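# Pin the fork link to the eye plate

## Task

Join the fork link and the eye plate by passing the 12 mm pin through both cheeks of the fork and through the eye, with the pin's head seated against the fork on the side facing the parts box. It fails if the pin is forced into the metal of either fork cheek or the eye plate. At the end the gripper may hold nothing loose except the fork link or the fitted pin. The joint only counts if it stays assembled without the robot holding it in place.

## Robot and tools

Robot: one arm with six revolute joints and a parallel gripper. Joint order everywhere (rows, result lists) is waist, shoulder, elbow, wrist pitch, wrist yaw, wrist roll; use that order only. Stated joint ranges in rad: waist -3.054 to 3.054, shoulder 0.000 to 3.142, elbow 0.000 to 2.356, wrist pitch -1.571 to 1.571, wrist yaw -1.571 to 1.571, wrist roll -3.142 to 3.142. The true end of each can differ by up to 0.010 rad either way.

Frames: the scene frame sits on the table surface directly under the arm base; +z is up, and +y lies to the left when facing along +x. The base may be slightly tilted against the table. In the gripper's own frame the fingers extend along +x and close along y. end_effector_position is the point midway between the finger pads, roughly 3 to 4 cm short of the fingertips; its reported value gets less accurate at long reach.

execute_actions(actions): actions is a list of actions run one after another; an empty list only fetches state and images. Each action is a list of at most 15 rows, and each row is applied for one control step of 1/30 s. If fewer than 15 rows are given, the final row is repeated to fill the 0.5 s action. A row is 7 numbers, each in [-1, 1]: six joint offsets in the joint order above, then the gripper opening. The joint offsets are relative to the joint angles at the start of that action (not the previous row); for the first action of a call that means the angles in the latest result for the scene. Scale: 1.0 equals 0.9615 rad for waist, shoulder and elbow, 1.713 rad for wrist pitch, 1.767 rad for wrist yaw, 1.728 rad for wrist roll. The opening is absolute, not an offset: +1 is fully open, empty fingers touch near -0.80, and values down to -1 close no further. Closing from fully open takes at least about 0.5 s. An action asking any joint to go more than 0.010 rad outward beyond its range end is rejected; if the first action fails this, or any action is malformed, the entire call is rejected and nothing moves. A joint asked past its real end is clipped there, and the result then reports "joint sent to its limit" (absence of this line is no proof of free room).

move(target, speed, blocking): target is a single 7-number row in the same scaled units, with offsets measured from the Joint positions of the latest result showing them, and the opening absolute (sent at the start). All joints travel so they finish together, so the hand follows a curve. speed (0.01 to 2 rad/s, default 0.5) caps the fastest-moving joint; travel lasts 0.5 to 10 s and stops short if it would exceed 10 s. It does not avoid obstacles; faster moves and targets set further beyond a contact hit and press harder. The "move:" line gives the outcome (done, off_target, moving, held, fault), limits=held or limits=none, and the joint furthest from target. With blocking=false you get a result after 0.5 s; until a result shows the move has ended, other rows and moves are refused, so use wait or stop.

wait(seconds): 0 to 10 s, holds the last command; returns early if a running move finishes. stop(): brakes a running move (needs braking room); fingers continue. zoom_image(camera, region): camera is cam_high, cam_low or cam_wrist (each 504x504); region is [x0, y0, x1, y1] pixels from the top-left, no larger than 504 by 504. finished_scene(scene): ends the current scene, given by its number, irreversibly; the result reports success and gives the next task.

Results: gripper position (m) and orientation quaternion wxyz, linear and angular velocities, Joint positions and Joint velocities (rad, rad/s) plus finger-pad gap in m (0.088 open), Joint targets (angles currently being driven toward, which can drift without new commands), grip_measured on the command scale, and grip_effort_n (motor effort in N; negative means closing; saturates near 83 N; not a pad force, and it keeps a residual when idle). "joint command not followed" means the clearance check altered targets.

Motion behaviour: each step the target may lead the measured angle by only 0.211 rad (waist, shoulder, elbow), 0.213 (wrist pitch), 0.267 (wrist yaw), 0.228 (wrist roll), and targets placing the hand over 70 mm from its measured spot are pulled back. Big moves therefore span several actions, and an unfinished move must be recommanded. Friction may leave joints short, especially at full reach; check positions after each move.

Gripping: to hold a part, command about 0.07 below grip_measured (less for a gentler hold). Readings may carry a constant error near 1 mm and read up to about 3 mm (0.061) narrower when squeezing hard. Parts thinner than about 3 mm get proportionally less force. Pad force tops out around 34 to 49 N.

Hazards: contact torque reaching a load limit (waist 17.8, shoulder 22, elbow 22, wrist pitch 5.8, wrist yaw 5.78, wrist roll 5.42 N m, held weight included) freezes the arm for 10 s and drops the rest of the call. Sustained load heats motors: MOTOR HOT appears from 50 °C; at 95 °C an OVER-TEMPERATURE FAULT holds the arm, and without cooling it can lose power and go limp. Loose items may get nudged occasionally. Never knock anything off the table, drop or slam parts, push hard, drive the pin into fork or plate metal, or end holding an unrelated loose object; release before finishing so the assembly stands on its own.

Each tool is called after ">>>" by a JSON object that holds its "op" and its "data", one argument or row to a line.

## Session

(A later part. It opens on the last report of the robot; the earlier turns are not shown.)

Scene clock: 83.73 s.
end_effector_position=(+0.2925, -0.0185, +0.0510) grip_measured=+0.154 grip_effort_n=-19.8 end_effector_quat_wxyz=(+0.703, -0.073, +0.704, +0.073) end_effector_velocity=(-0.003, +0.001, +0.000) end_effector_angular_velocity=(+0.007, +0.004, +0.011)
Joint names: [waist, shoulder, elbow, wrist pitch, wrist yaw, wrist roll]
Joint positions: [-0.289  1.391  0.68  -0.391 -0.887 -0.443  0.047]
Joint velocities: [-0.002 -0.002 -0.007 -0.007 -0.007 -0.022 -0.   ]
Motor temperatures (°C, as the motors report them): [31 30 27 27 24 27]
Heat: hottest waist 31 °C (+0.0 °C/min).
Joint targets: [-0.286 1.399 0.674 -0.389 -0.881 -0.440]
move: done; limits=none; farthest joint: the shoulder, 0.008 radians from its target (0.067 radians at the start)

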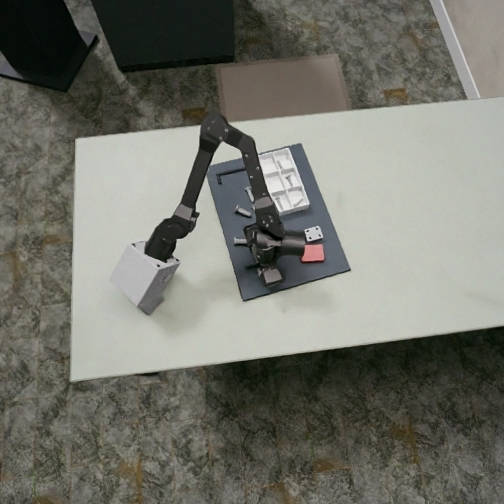

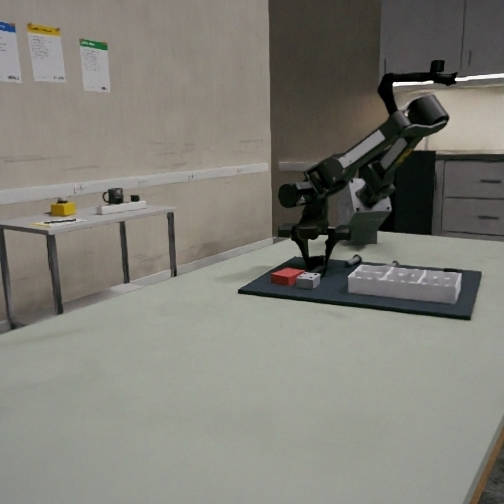

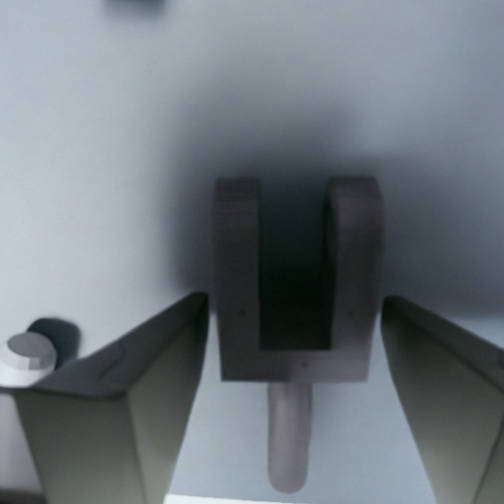

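>>> {"op": "execute_actions", "data": {
  "actions": [
    [[0,0,0,0,0,0,0.05],[0,0,0,0,0,0,0],[0,0,0,0,0,0,-0.04],[0,0,0,0,0,0,-0.07],[0,0,0,0,0,0,-0.09],[0,0,0,0,0,0,-0.11],[0,0,0,0,0,0,-0.13],[0,0,0,0,0,0,-0.16],[0,0,0,0,0,0,-0.22]]
  ]
}}

>>> {"op": "move", "data": {
  "target": [-0.033,-0.019,0.022,-0.032,-0.007,-0.022,-0.22],
  "speed": 0.1
}}

>>> {"op": "move", "data": {
  "target": [0.15,-0.13,0.072,-0.016,0.043,0.154,-0.22],
  "speed": 0.2
}}

Scene clock: 94.83 s.
end_effector_position=(+0.2921, -0.0176, +0.0509) grip_measured=-0.133 grip_effort_n=-83.5 end_effector_quat_wxyz=(+0.703, -0.071, +0.704, +0.074) end_effector_velocity=(-0.001, +0.002, +0.001) end_effector_angular_velocity=(+0.006, -0.002, +0.004)
Joint names: [waist, shoulder, elbow, wrist pitch, wrist yaw, wrist roll]
Joint positions: [-0.288  1.391  0.68  -0.394 -0.891 -0.443  0.032]
Joint velocities: [-0.002 -0.007 -0.002 -0.007 -0.007 -0.007  0.   ]
Motor temperatures (°C, as the motors report them): [31 29 27 27 24 27]
Heat: hottest waist 31 °C (+0.0 °C/min).
Joint targets: [-0.289 1.391 0.680 -0.391 -0.887 -0.443]

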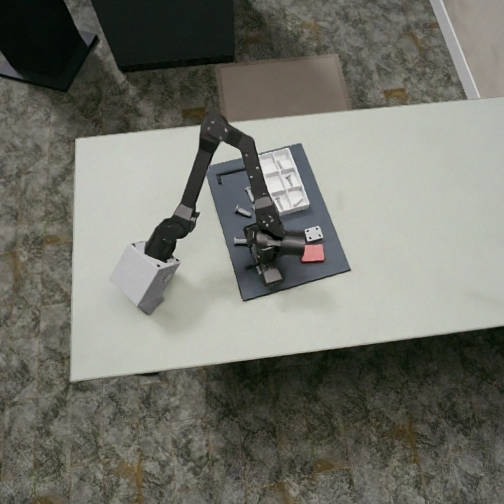

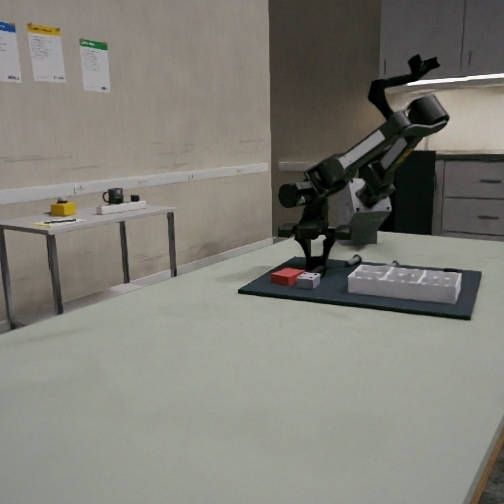

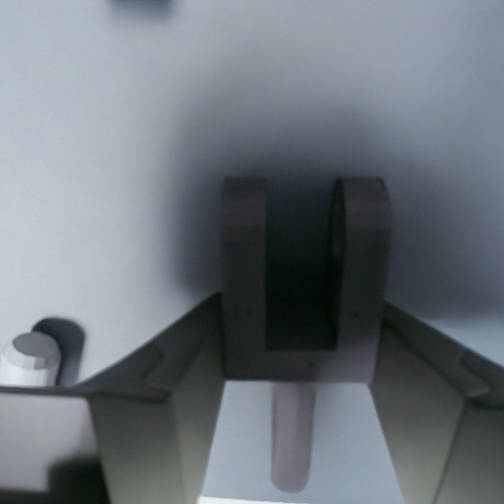

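Scene clock: 95.83 s.
end_effector_position=(+0.2913, -0.0186, +0.0575) grip_measured=-0.133 grip_effort_n=-83.5 end_effector_quat_wxyz=(+0.701, -0.070, +0.706, +0.072) end_effector_velocity=(-0.004, -0.000, +0.001) end_effector_angular_velocity=(-0.005, +0.014, +0.003)
Joint names: [waist, shoulder, elbow, wrist pitch, wrist yaw, wrist roll]
Joint positions: [-0.312  1.383  0.693 -0.447 -0.898 -0.477  0.032]
Joint velocities: [-0.002 -0.002 -0.002 -0.022  0.007 -0.022 -0.   ]
Motor temperatures (°C, as the motors report them): [31 29 27 27 24 27]
Heat: hottest waist 31 °C (+0.0 °C/min).
Joint targets: [-0.320 1.372 0.701 -0.448 -0.903 -0.480]
move: off_target; limits=none; farthest joint: the shoulder, 0.011 radians from its target (0.018 radians at the start)

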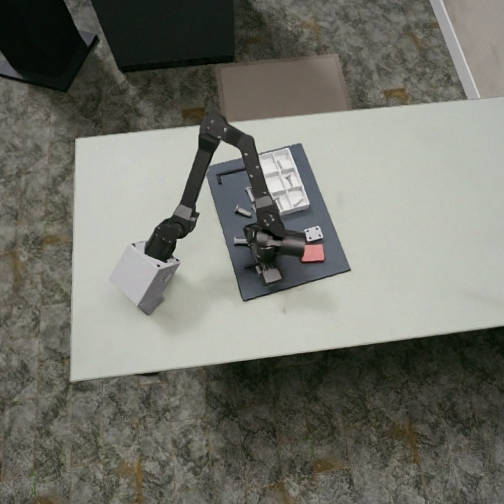

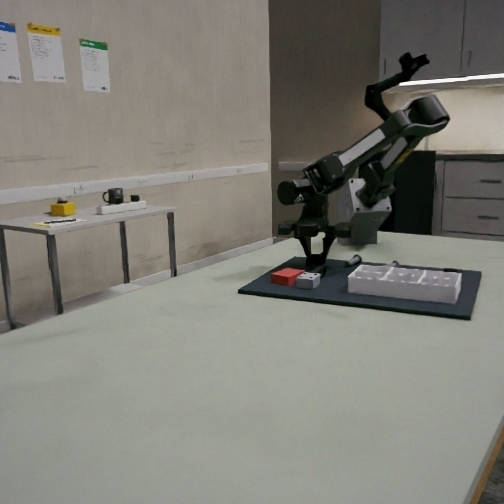

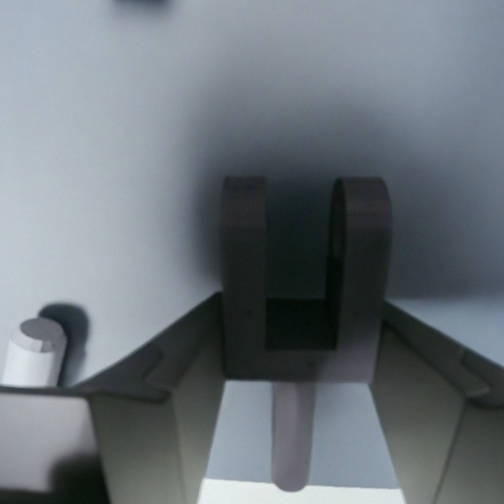

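Scene clock: 97.67 s.
end_effector_position=(+0.3142, +0.0264, +0.0560) grip_measured=-0.133 grip_effort_n=-83.5 end_effector_quat_wxyz=(+0.703, -0.046, +0.708, +0.048) end_effector_velocity=(-0.000, -0.001, +0.001) end_effector_angular_velocity=(-0.009, -0.006, +0.011)
Joint names: [waist, shoulder, elbow, wrist pitch, wrist yaw, wrist roll]
Joint positions: [-0.167  1.27   0.754 -0.473 -0.827 -0.215  0.032]
Joint velocities: [-0.002 -0.007 -0.007  0.007  0.007 -0.007 -0.   ]
Motor temperatures (°C, as the motors report them): [31 30 27 27 24 27]
Heat: hottest waist 31 °C (+0.0 °C/min).
Joint targets: [-0.168 1.258 0.762 -0.474 -0.822 -0.211]
move: off_target; limits=none; farthest joint: the shoulder, 0.012 radians from its target (0.125 radians at the start)

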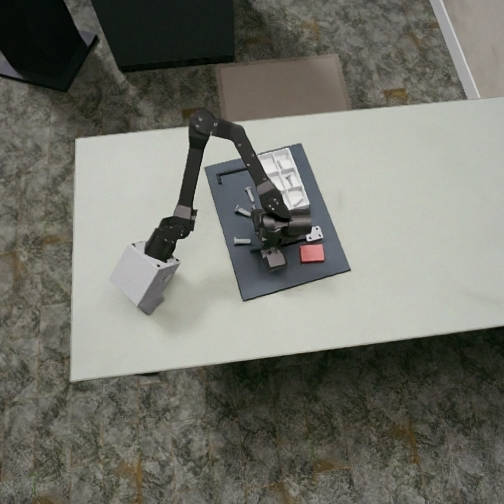

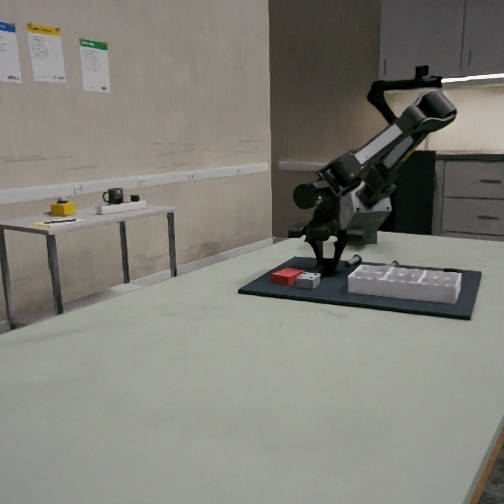

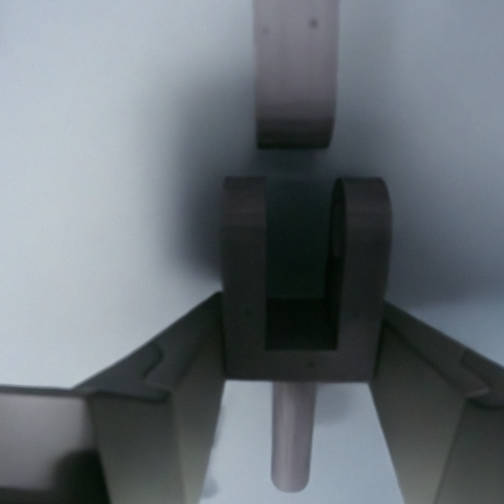

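>>> {"op": "move", "data": {
  "target": [0.007,0.011,0.027,0,0.0045,-0.013,-0.22],
  "speed": 0.04
}}

>>> {"op": "zoom_image", "data": {
  "camera": "cam_wrist",
  "region": [200,60,400,260]
}}

Scene clock: 103.77 s.
end_effector_position=(+0.3195, +0.0288, +0.0560) grip_measured=-0.133 grip_effort_n=-83.5 end_effector_quat_wxyz=(+0.704, -0.057, +0.705, +0.060) end_effector_velocity=(+0.000, -0.000, -0.000) end_effector_angular_velocity=(+0.006, -0.004, -0.007)
Joint names: [waist, shoulder, elbow, wrist pitch, wrist yaw, wrist roll]
Joint positions: [-0.16   1.275  0.771 -0.473 -0.824 -0.234  0.032]
Joint velocities: [-0.002  0.002 -0.002  0.007 -0.007  0.007 -0.   ]
Motor temperatures (°C, as the motors report them): [31 30 27 27 24 27]
Heat: hottest waist 31 °C (-1.0 °C/min).
Joint targets: [-0.161 1.281 0.780 -0.473 -0.819 -0.237]
move: done; limits=none; farthest joint: the elbow, 0.009 radians from its target (0.026 radians at the start)

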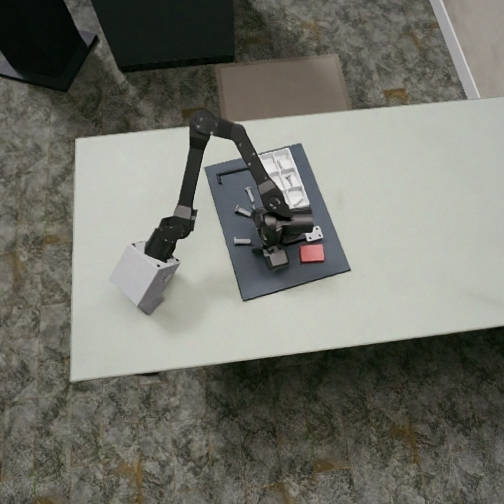

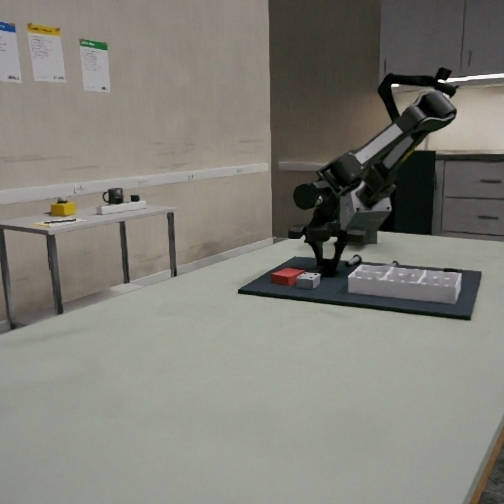

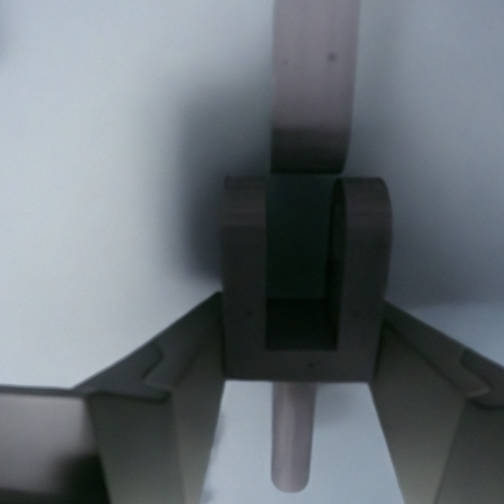

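Region (200, 60, 400, 260) of cam_wrist's 504x504 image, scaled by 2.520, with more detail than that image has.

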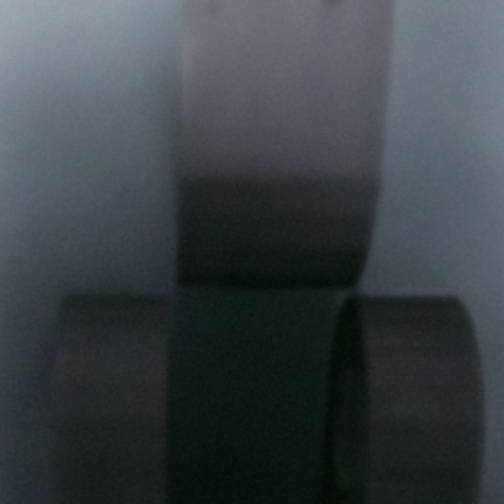

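Slightly over; rotate back 0.015, then advance.

>>> {"op": "move", "data": {
  "target": [-0.001,0.006,0.009,0,0.003,0.011,-0.22],
  "speed": 0.04
}}

>>> {"op": "move", "data": {
  "target": [0.004,0.027,0.044,-0.007,0.0045,0.005,-0.22],
  "speed": 0.04
}}

Scene clock: 106.60 s.
end_effector_position=(+0.3194, +0.0289, +0.0558) grip_measured=-0.133 grip_effort_n=-83.5 end_effector_quat_wxyz=(+0.704, -0.051, +0.706, +0.054) end_effector_velocity=(-0.001, +0.004, +0.001) end_effector_angular_velocity=(+0.021, -0.001, +0.004)
Joint names: [waist, shoulder, elbow, wrist pitch, wrist yaw, wrist roll]
Joint positions: [-0.159  1.275  0.771 -0.473 -0.824 -0.218  0.032]
Joint velocities: [-0.002 -0.007 -0.002 -0.007 -0.022 -0.007 -0.   ]
Motor temperatures (°C, as the motors report them): [31 30 27 27 24 27]
Heat: hottest waist 31 °C (-1.0 °C/min).
Joint targets: [-0.161 1.280 0.779 -0.473 -0.819 -0.215]
move: done; limits=none; farthest joint: the elbow, 0.009 radians from its target (0.009 radians at the start)

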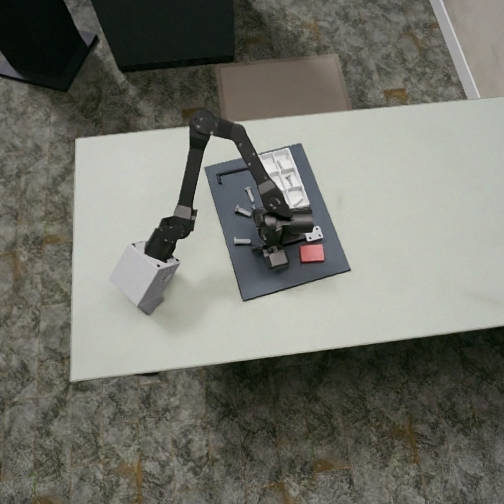

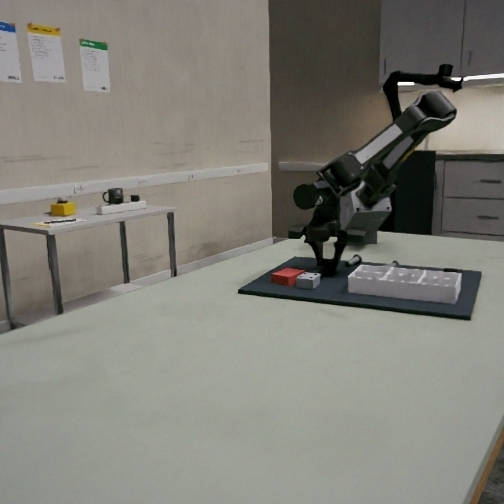

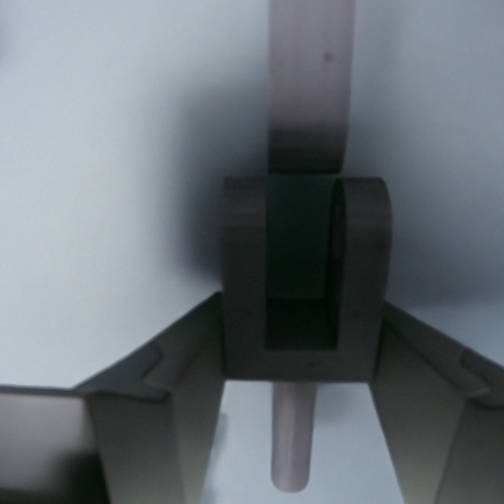

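Scene clock: 107.93 s.
end_effector_position=(+0.3271, +0.0299, +0.0554) grip_measured=-0.133 grip_effort_n=-83.5 end_effector_quat_wxyz=(+0.704, -0.051, +0.706, +0.055) end_effector_velocity=(+0.000, +0.001, +0.001) end_effector_angular_velocity=(+0.006, -0.000, +0.004)
Joint names: [waist, shoulder, elbow, wrist pitch, wrist yaw, wrist roll]
Joint positions: [-0.154  1.294  0.804 -0.483 -0.822 -0.213  0.032]
Joint velocities: [-0.002 -0.002  0.002 -0.007 -0.007 -0.007 -0.   ]
Motor temperatures (°C, as the motors report them): [31 30 27 27 24 27]
Heat: hottest waist 31 °C (-1.0 °C/min).
Joint targets: [-0.155 1.301 0.813 -0.485 -0.816 -0.210]
move: done; limits=none; farthest joint: the elbow, 0.009 radians from its target (0.042 radians at the start)

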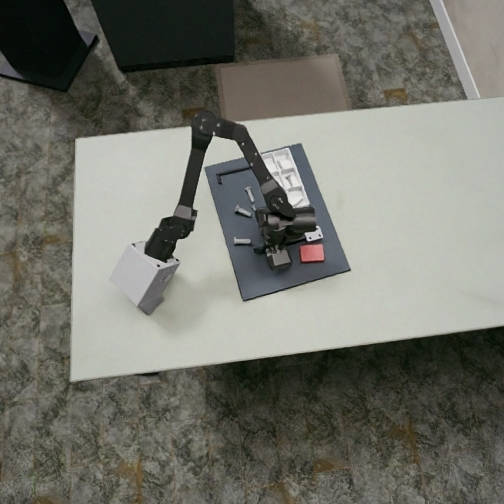

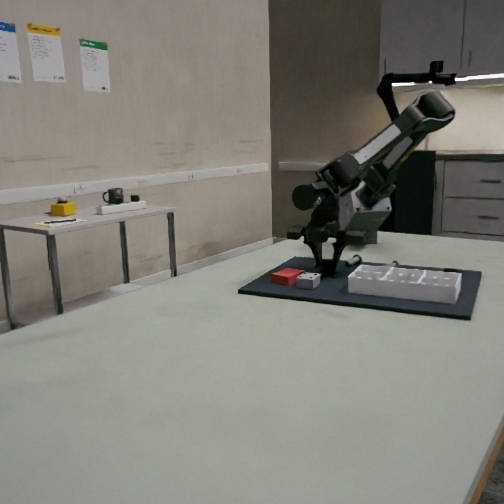

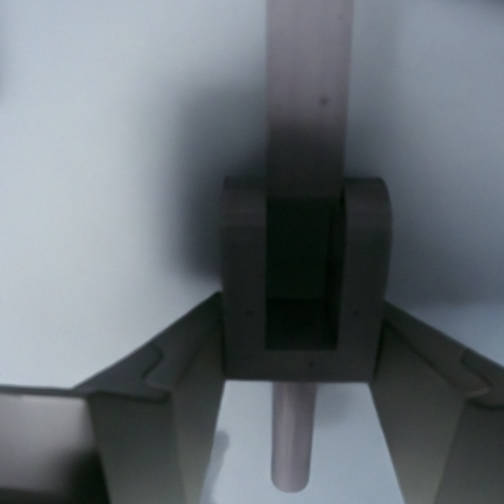

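>>> {"op": "move", "data": {
  "target": [0.016,0.051,0.078,-0.007,0.008,0.012,-0.22],
  "speed": 0.05
}}

>>> {"op": "zoom_image", "data": {
  "camera": "cam_wrist",
  "region": [200,140,400,340]
}}

Scene clock: 115.93 s.
end_effector_position=(+0.3422, +0.0324, +0.0525) grip_measured=-0.133 grip_effort_n=-83.5 end_effector_quat_wxyz=(+0.703, -0.050, +0.707, +0.056) end_effector_velocity=(+0.001, +0.001, +0.001) end_effector_angular_velocity=(+0.006, -0.007, -0.003)
Joint names: [waist, shoulder, elbow, wrist pitch, wrist yaw, wrist roll]
Joint positions: [-0.137  1.335  0.869 -0.496 -0.815 -0.196  0.032]
Joint velocities: [-0.002 -0.002 -0.002  0.007 -0.007  0.007 -0.   ]
Motor temperatures (°C, as the motors report them): [32 30 27 27 24 27]
Heat: hottest waist 32 °C (+1.0 °C/min).
Joint targets: [-0.138 1.343 0.879 -0.495 -0.808 -0.192]
move: done; limits=none; farthest joint: the elbow, 0.010 radians from its target (0.075 radians at the start)

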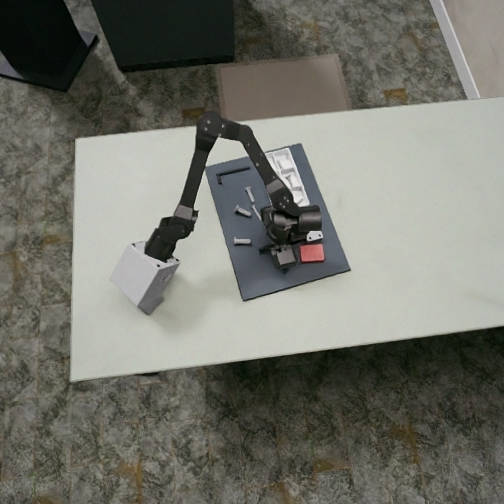

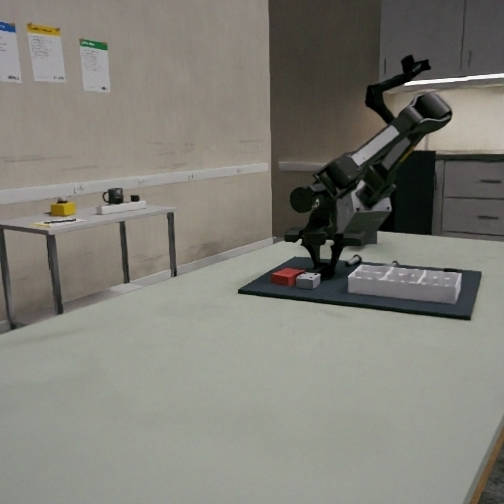

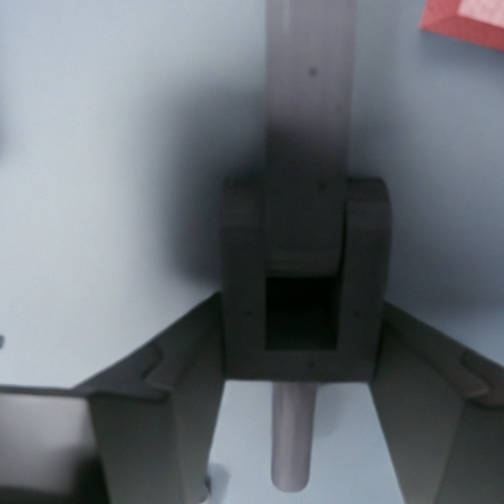

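Region (200, 140, 400, 340) of cam_wrist's 504x504 image, scaled by 2.520, with more detail than that image has.

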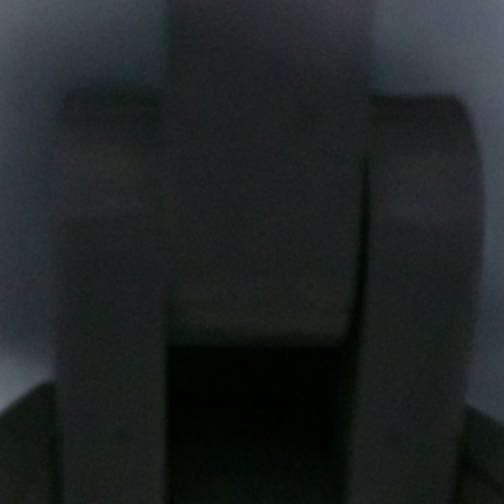

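>>> {"op": "move", "data": {
  "target": [0.004,0.014,0.012,0.0055,0.005,0.005,-0.22],
  "speed": 0.02
}}

>>> {"op": "zoom_image", "data": {
  "camera": "cam_wrist",
  "region": [200,140,400,340]
}}

Scene clock: 119.77 s.
end_effector_position=(+0.3423, +0.0323, +0.0522) grip_measured=-0.133 grip_effort_n=-83.5 end_effector_quat_wxyz=(+0.703, -0.049, +0.707, +0.055) end_effector_velocity=(-0.005, +0.001, +0.001) end_effector_angular_velocity=(+0.007, +0.020, -0.017)
Joint names: [waist, shoulder, elbow, wrist pitch, wrist yaw, wrist roll]
Joint positions: [-0.136  1.337  0.869 -0.494 -0.814 -0.191  0.032]
Joint velocities: [-0.002 -0.002  0.002 -0.037 -0.007 -0.007 -0.   ]
Motor temperatures (°C, as the motors report them): [32 30 28 27 24 27]
Heat: hottest waist 32 °C (+1.0 °C/min).
Joint targets: [-0.133 1.349 0.880 -0.486 -0.806 -0.187]
move: off_target; limits=none; farthest joint: the shoulder, 0.012 radians from its target (0.013 radians at the start)

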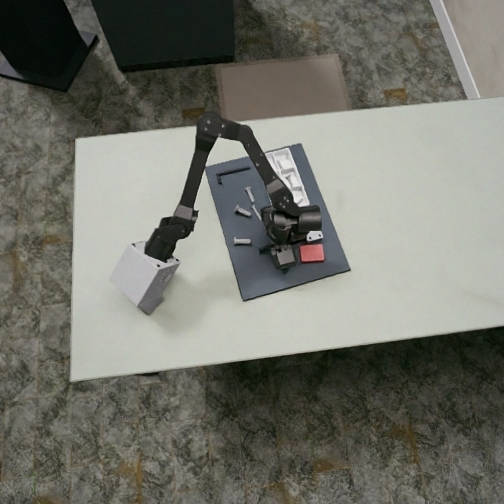

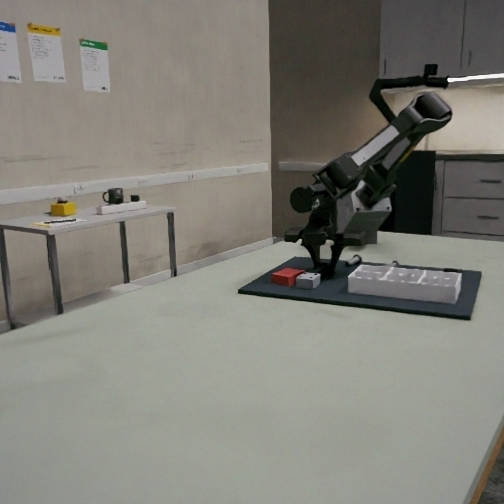

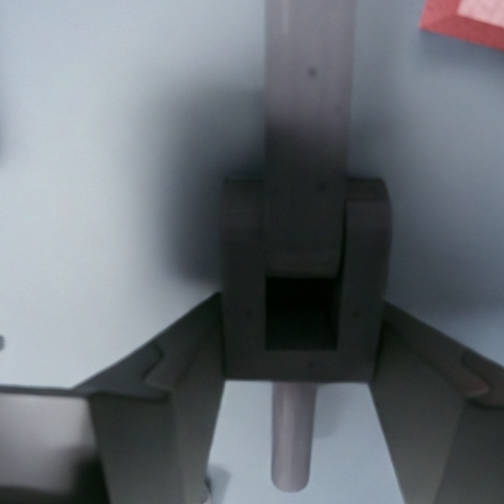

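Region (200, 140, 400, 340) of cam_wrist's 504x504 image, scaled by 2.520, with more detail than that image has.

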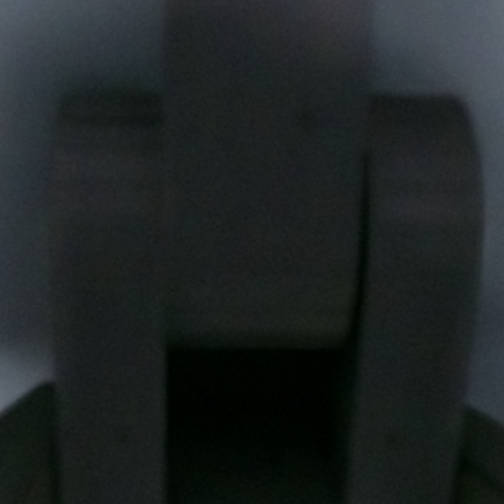

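Already on the mat; need +1.3 mm. Unload, use elbow (forward+up).

>>> {"op": "move", "data": {
  "target": [-0.006,0,0.014,0.001,0,0,-0.22],
  "speed": 0.02
}}

>>> {"op": "zoom_image", "data": {
  "camera": "cam_wrist",
  "region": [200,140,400,340]
}}

Scene clock: 124.33 s.
end_effector_position=(+0.3423, +0.0324, +0.0523) grip_measured=-0.133 grip_effort_n=-83.5 end_effector_quat_wxyz=(+0.703, -0.049, +0.708, +0.055) end_effector_velocity=(+0.000, -0.000, -0.000) end_effector_angular_velocity=(+0.006, -0.003, -0.007)
Joint names: [waist, shoulder, elbow, wrist pitch, wrist yaw, wrist roll]
Joint positions: [-0.136  1.337  0.87  -0.496 -0.814 -0.191  0.032]
Joint velocities: [-0.002  0.002 -0.002  0.007 -0.007  0.007  0.   ]
Motor temperatures (°C, as the motors report them): [32 30 28 27 24 27]
Heat: hottest waist 32 °C (+1.0 °C/min).
Joint targets: [-0.141 1.337 0.882 -0.492 -0.814 -0.191]
move: off_target; limits=none; farthest joint: the elbow, 0.013 radians from its target (0.014 radians at the start)

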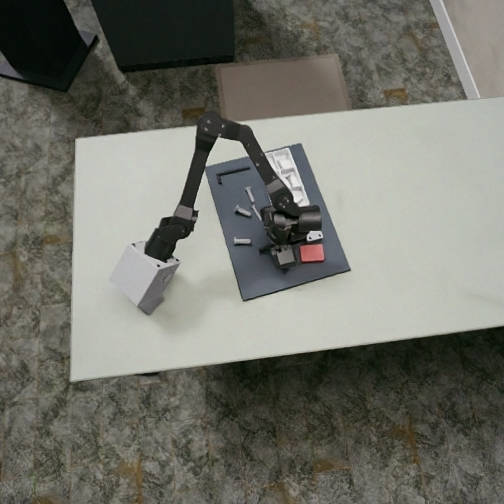

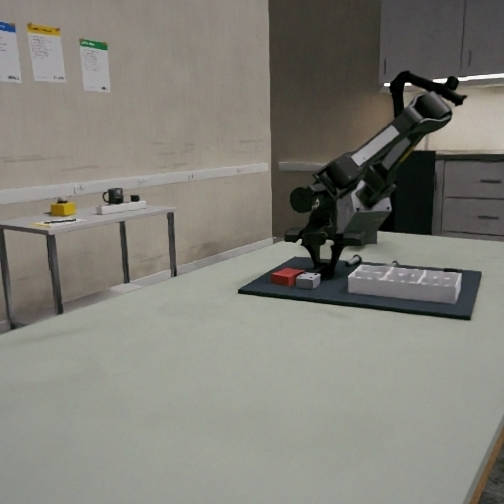

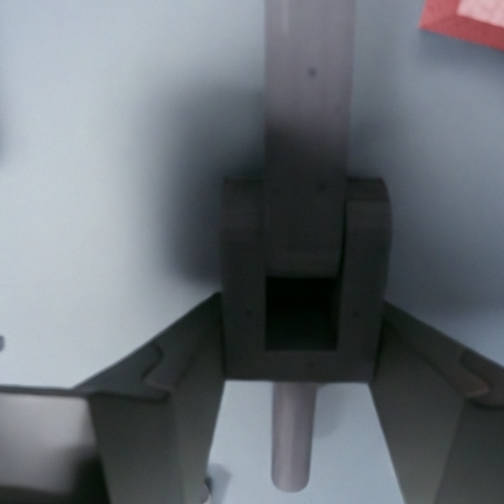

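Region (200, 140, 400, 340) of cam_wrist's 504x504 image, scaled by 2.520, with more detail than that image has.

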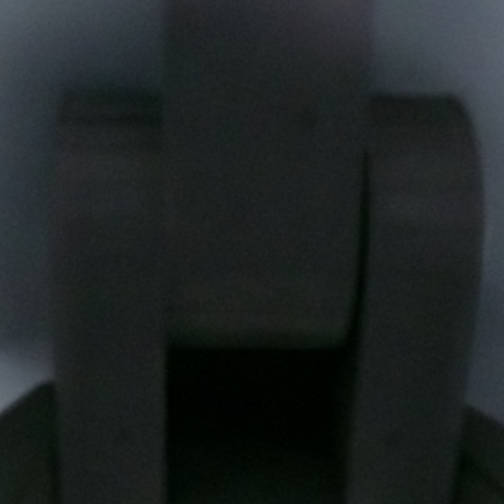

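>>> {"op": "move", "data": {
  "target": [-0.01,-0.014,0.012,0.003,-0.005,-0.003,-0.22],
  "speed": 0.02
}}

>>> {"op": "zoom_image", "data": {
  "camera": "cam_wrist",
  "region": [200,140,400,340]
}}

Scene clock: 127.97 s.
end_effector_position=(+0.3443, +0.0327, +0.0531) grip_measured=-0.133 grip_effort_n=-83.5 end_effector_quat_wxyz=(+0.705, -0.051, +0.705, +0.057) end_effector_velocity=(-0.003, +0.000, +0.002) end_effector_angular_velocity=(+0.003, +0.007, -0.009)
Joint names: [waist, shoulder, elbow, wrist pitch, wrist yaw, wrist roll]
Joint positions: [-0.138  1.336  0.873 -0.492 -0.818 -0.194  0.032]
Joint velocities: [-0.007 -0.007 -0.002 -0.022 -0.007 -0.007 -0.   ]
Motor temperatures (°C, as the motors report them): [32 30 28 27 24 27]
Heat: hottest waist 32 °C (+1.0 °C/min).
Joint targets: [-0.146 1.324 0.881 -0.491 -0.823 -0.196]
move: off_target; limits=none; farthest joint: the shoulder, 0.013 radians from its target (0.013 radians at the start)

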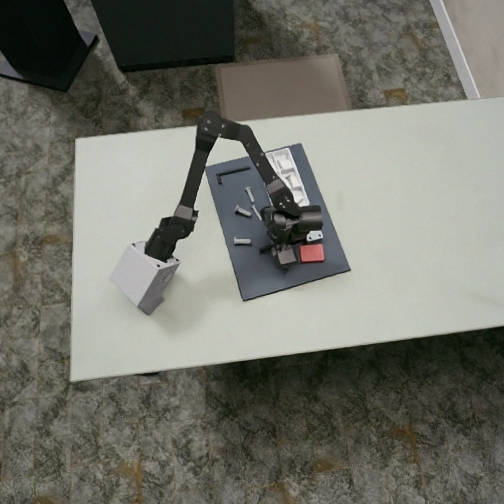

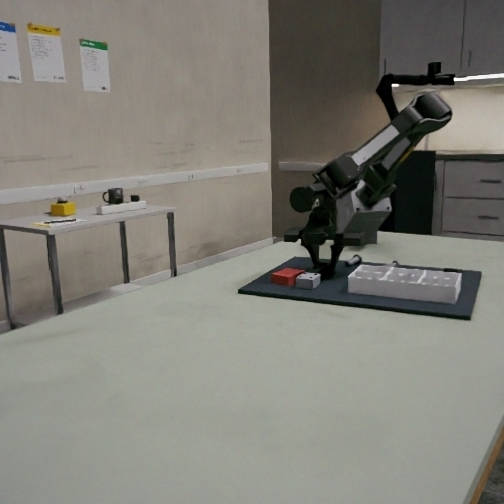

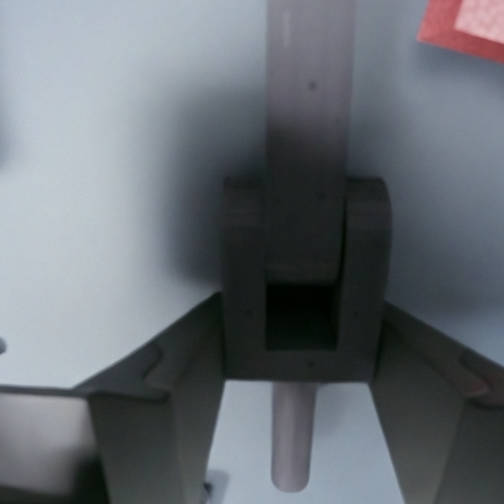

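Region (200, 140, 400, 340) of cam_wrist's 504x504 image, scaled by 2.520, with more detail than that image has.

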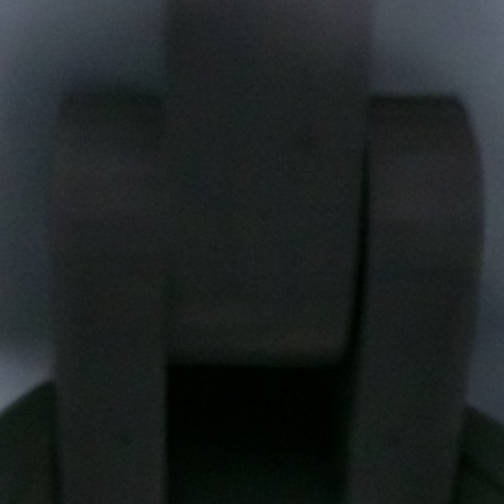

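>>> {"op": "move", "data": {
  "target": [-0.006,-0.008,0.004,-0.004,0,0,-0.22],
  "speed": 0.02
}}

>>> {"op": "zoom_image", "data": {
  "camera": "cam_wrist",
  "region": [200,140,400,340]
}}

Scene clock: 130.97 s.
end_effector_position=(+0.3434, +0.0327, +0.0531) grip_measured=-0.133 grip_effort_n=-83.5 end_effector_quat_wxyz=(+0.704, -0.049, +0.707, +0.056) end_effector_velocity=(-0.004, +0.001, +0.001) end_effector_angular_velocity=(+0.006, +0.013, -0.010)
Joint names: [waist, shoulder, elbow, wrist pitch, wrist yaw, wrist roll]
Joint positions: [-0.138  1.336  0.873 -0.497 -0.818 -0.194  0.032]
Joint velocities: [-0.002 -0.002 -0.002 -0.022 -0.007 -0.007  0.   ]
Motor temperatures (°C, as the motors report them): [32 30 28 27 24 27]
Heat: hottest waist 32 °C (+1.0 °C/min).
Joint targets: [-0.144 1.329 0.877 -0.499 -0.818 -0.194]
move: done; limits=none; farthest joint: the shoulder, 0.008 radians from its target (0.008 radians at the start)

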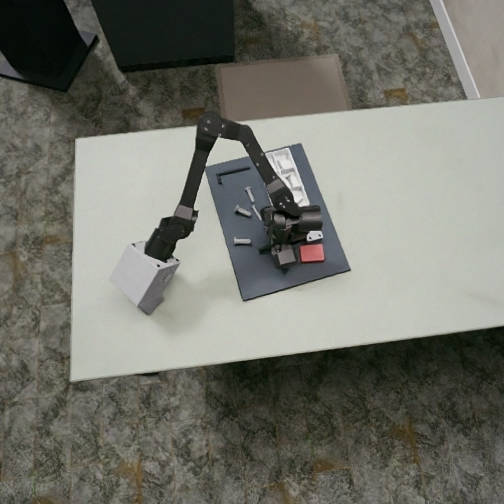

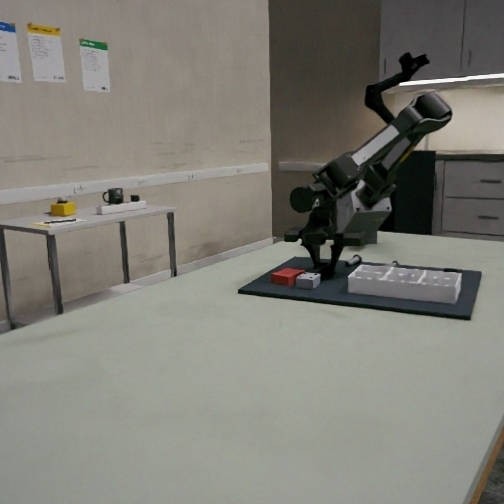

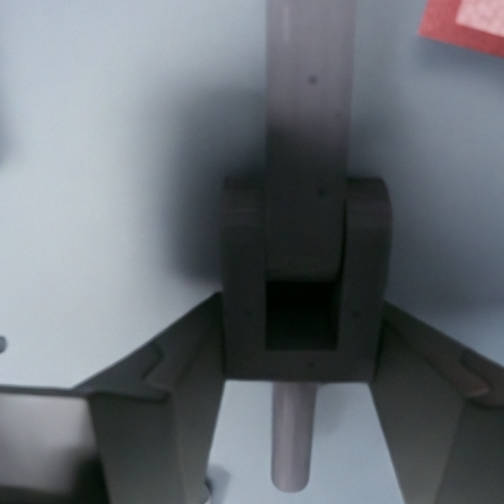

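Region (200, 140, 400, 340) of cam_wrist's 504x504 image, scaled by 2.520, with more detail than that image has.

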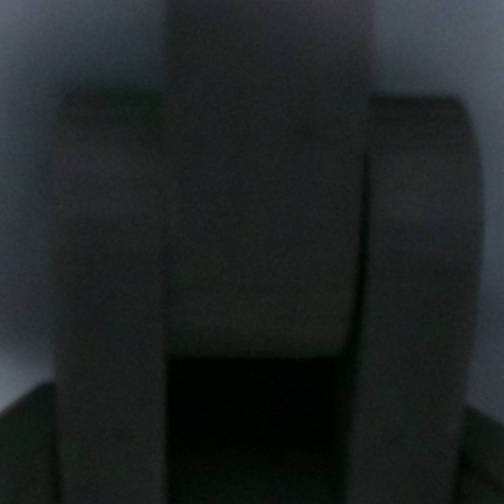

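>>> {"op": "execute_actions", "data": {
  "actions": [
    [[0,0,0,0,0,0,-0.12],[0,0,0,0,0,0,-0.1],[0,0,0,0,0,0,-0.09],[0,0,0,0,0,0,-0.08],[0,0,0,0,0,0,-0.07],[0,0,0,0,0,0,-0.06],[0,0,0,0,0,0,-0.04],[0,0,0,0,0,0,0],[0,0,0,0,0,0,0.15]]
  ]
}}

>>> {"op": "move", "data": {
  "target": [-0.11,-0.075,0.058,-0.115,-0.036,-0.062,0.2],
  "speed": 0.25
}}

>>> {"op": "move", "data": {
  "target": [-0.038,-0.438,-0.168,-0.176,-0.004,0.051,1],
  "speed": 0.5
}}

Scene clock: 137.23 s.
end_effector_position=(+0.3433, +0.0329, +0.0530) grip_measured=+0.118 grip_effort_n=17.4 end_effector_quat_wxyz=(+0.704, -0.049, +0.707, +0.056) end_effector_velocity=(-0.005, -0.000, -0.000) end_effector_angular_velocity=(+0.007, +0.017, -0.014)
Joint names: [waist, shoulder, elbow, wrist pitch, wrist yaw, wrist roll]
Joint positions: [-0.137  1.336  0.873 -0.497 -0.818 -0.194  0.045]
Joint velocities: [-0.002  0.002 -0.002 -0.022 -0.007 -0.007  0.013]
Motor temperatures (°C, as the motors report them): [32 31 28 27 24 27]
Heat: hottest waist 32 °C (+1.0 °C/min).
Joint targets: [-0.138 1.336 0.873 -0.497 -0.818 -0.194]

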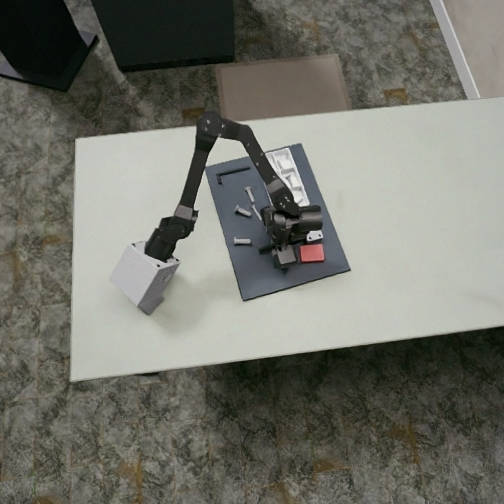

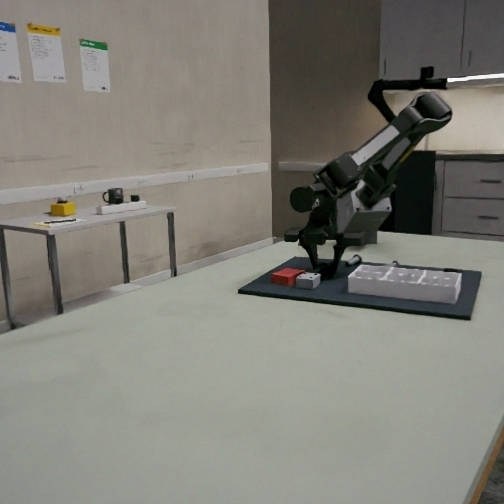

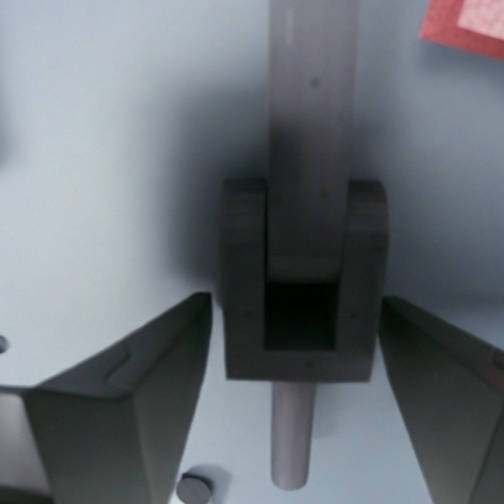

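Scene clock: 138.57 s.
end_effector_position=(+0.3427, +0.0366, +0.0883) grip_measured=+0.196 grip_effort_n=17.9 end_effector_quat_wxyz=(+0.708, -0.043, +0.703, +0.051) end_effector_velocity=(-0.004, +0.000, +0.001) end_effector_angular_velocity=(-0.007, +0.011, -0.007)
Joint names: [waist, shoulder, elbow, wrist pitch, wrist yaw, wrist roll]
Joint positions: [-0.24   1.273  0.922 -0.693 -0.876 -0.298  0.049]
Joint velocities: [-0.002 -0.007 -0.002 -0.022  0.007 -0.007 -0.   ]
Motor temperatures (°C, as the motors report them): [32 31 28 27 24 27]
Heat: hottest waist 32 °C (+1.0 °C/min).
Joint targets: [-0.243 1.264 0.929 -0.694 -0.882 -0.301]
move: done; limits=none; farthest joint: the shoulder, 0.009 radians from its target (0.072 radians at the start)

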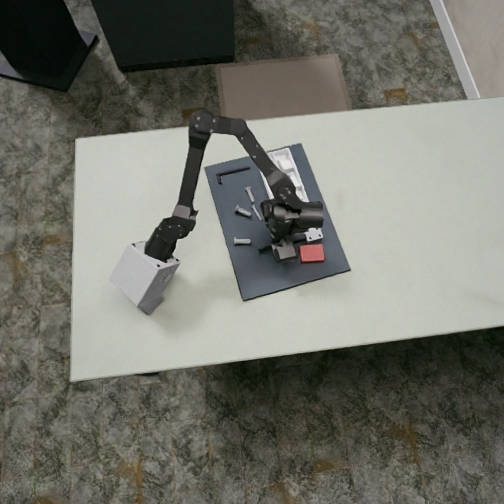

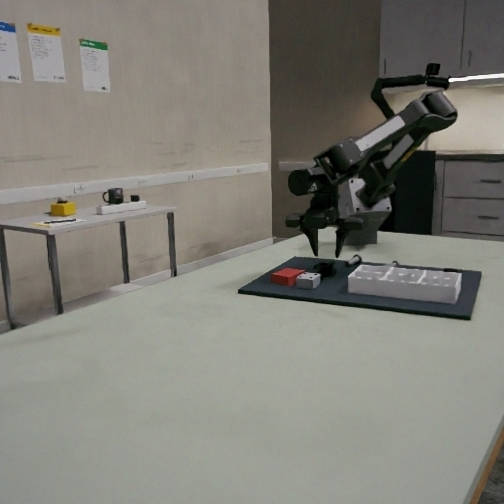

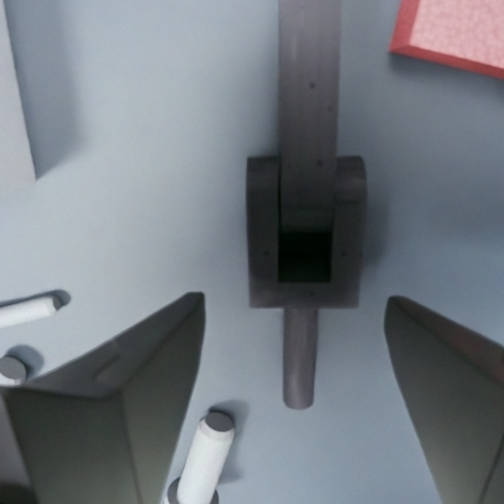

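Scene clock: 140.03 s.
end_effector_position=(+0.2703, +0.0896, +0.1301) grip_measured=+1.000 grip_effort_n=17.9 end_effector_quat_wxyz=(+0.707, -0.001, +0.707, -0.001) end_effector_velocity=(-0.004, -0.000, -0.001) end_effector_angular_velocity=(+0.008, +0.008, -0.022)
Joint names: [waist, shoulder, elbow, wrist pitch, wrist yaw, wrist roll]
Joint positions: [-0.273  0.858  0.768 -0.993 -0.878 -0.213  0.088]
Joint velocities: [-0.002 -0.002 -0.012 -0.007 -0.007  0.007  0.   ]
Motor temperatures (°C, as the motors report them): [32 31 28 27 24 27]
Heat: hottest waist 32 °C (+1.0 °C/min).
Joint targets: [-0.277 0.852 0.760 -0.994 -0.883 -0.210]
move: done; limits=none; farthest joint: the shoulder, 0.007 radians from its target (0.421 radians at the start)

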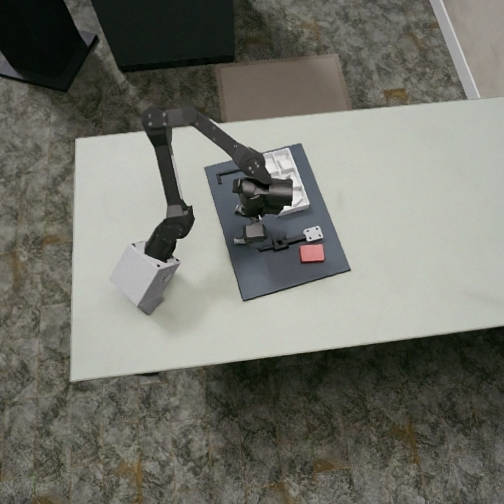

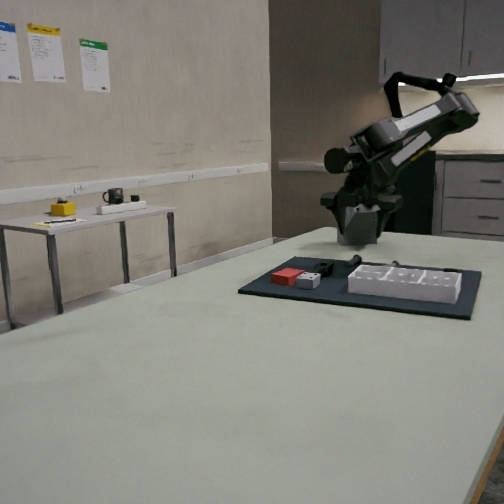

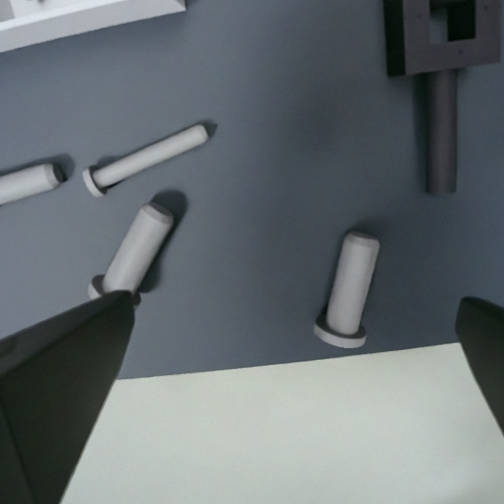

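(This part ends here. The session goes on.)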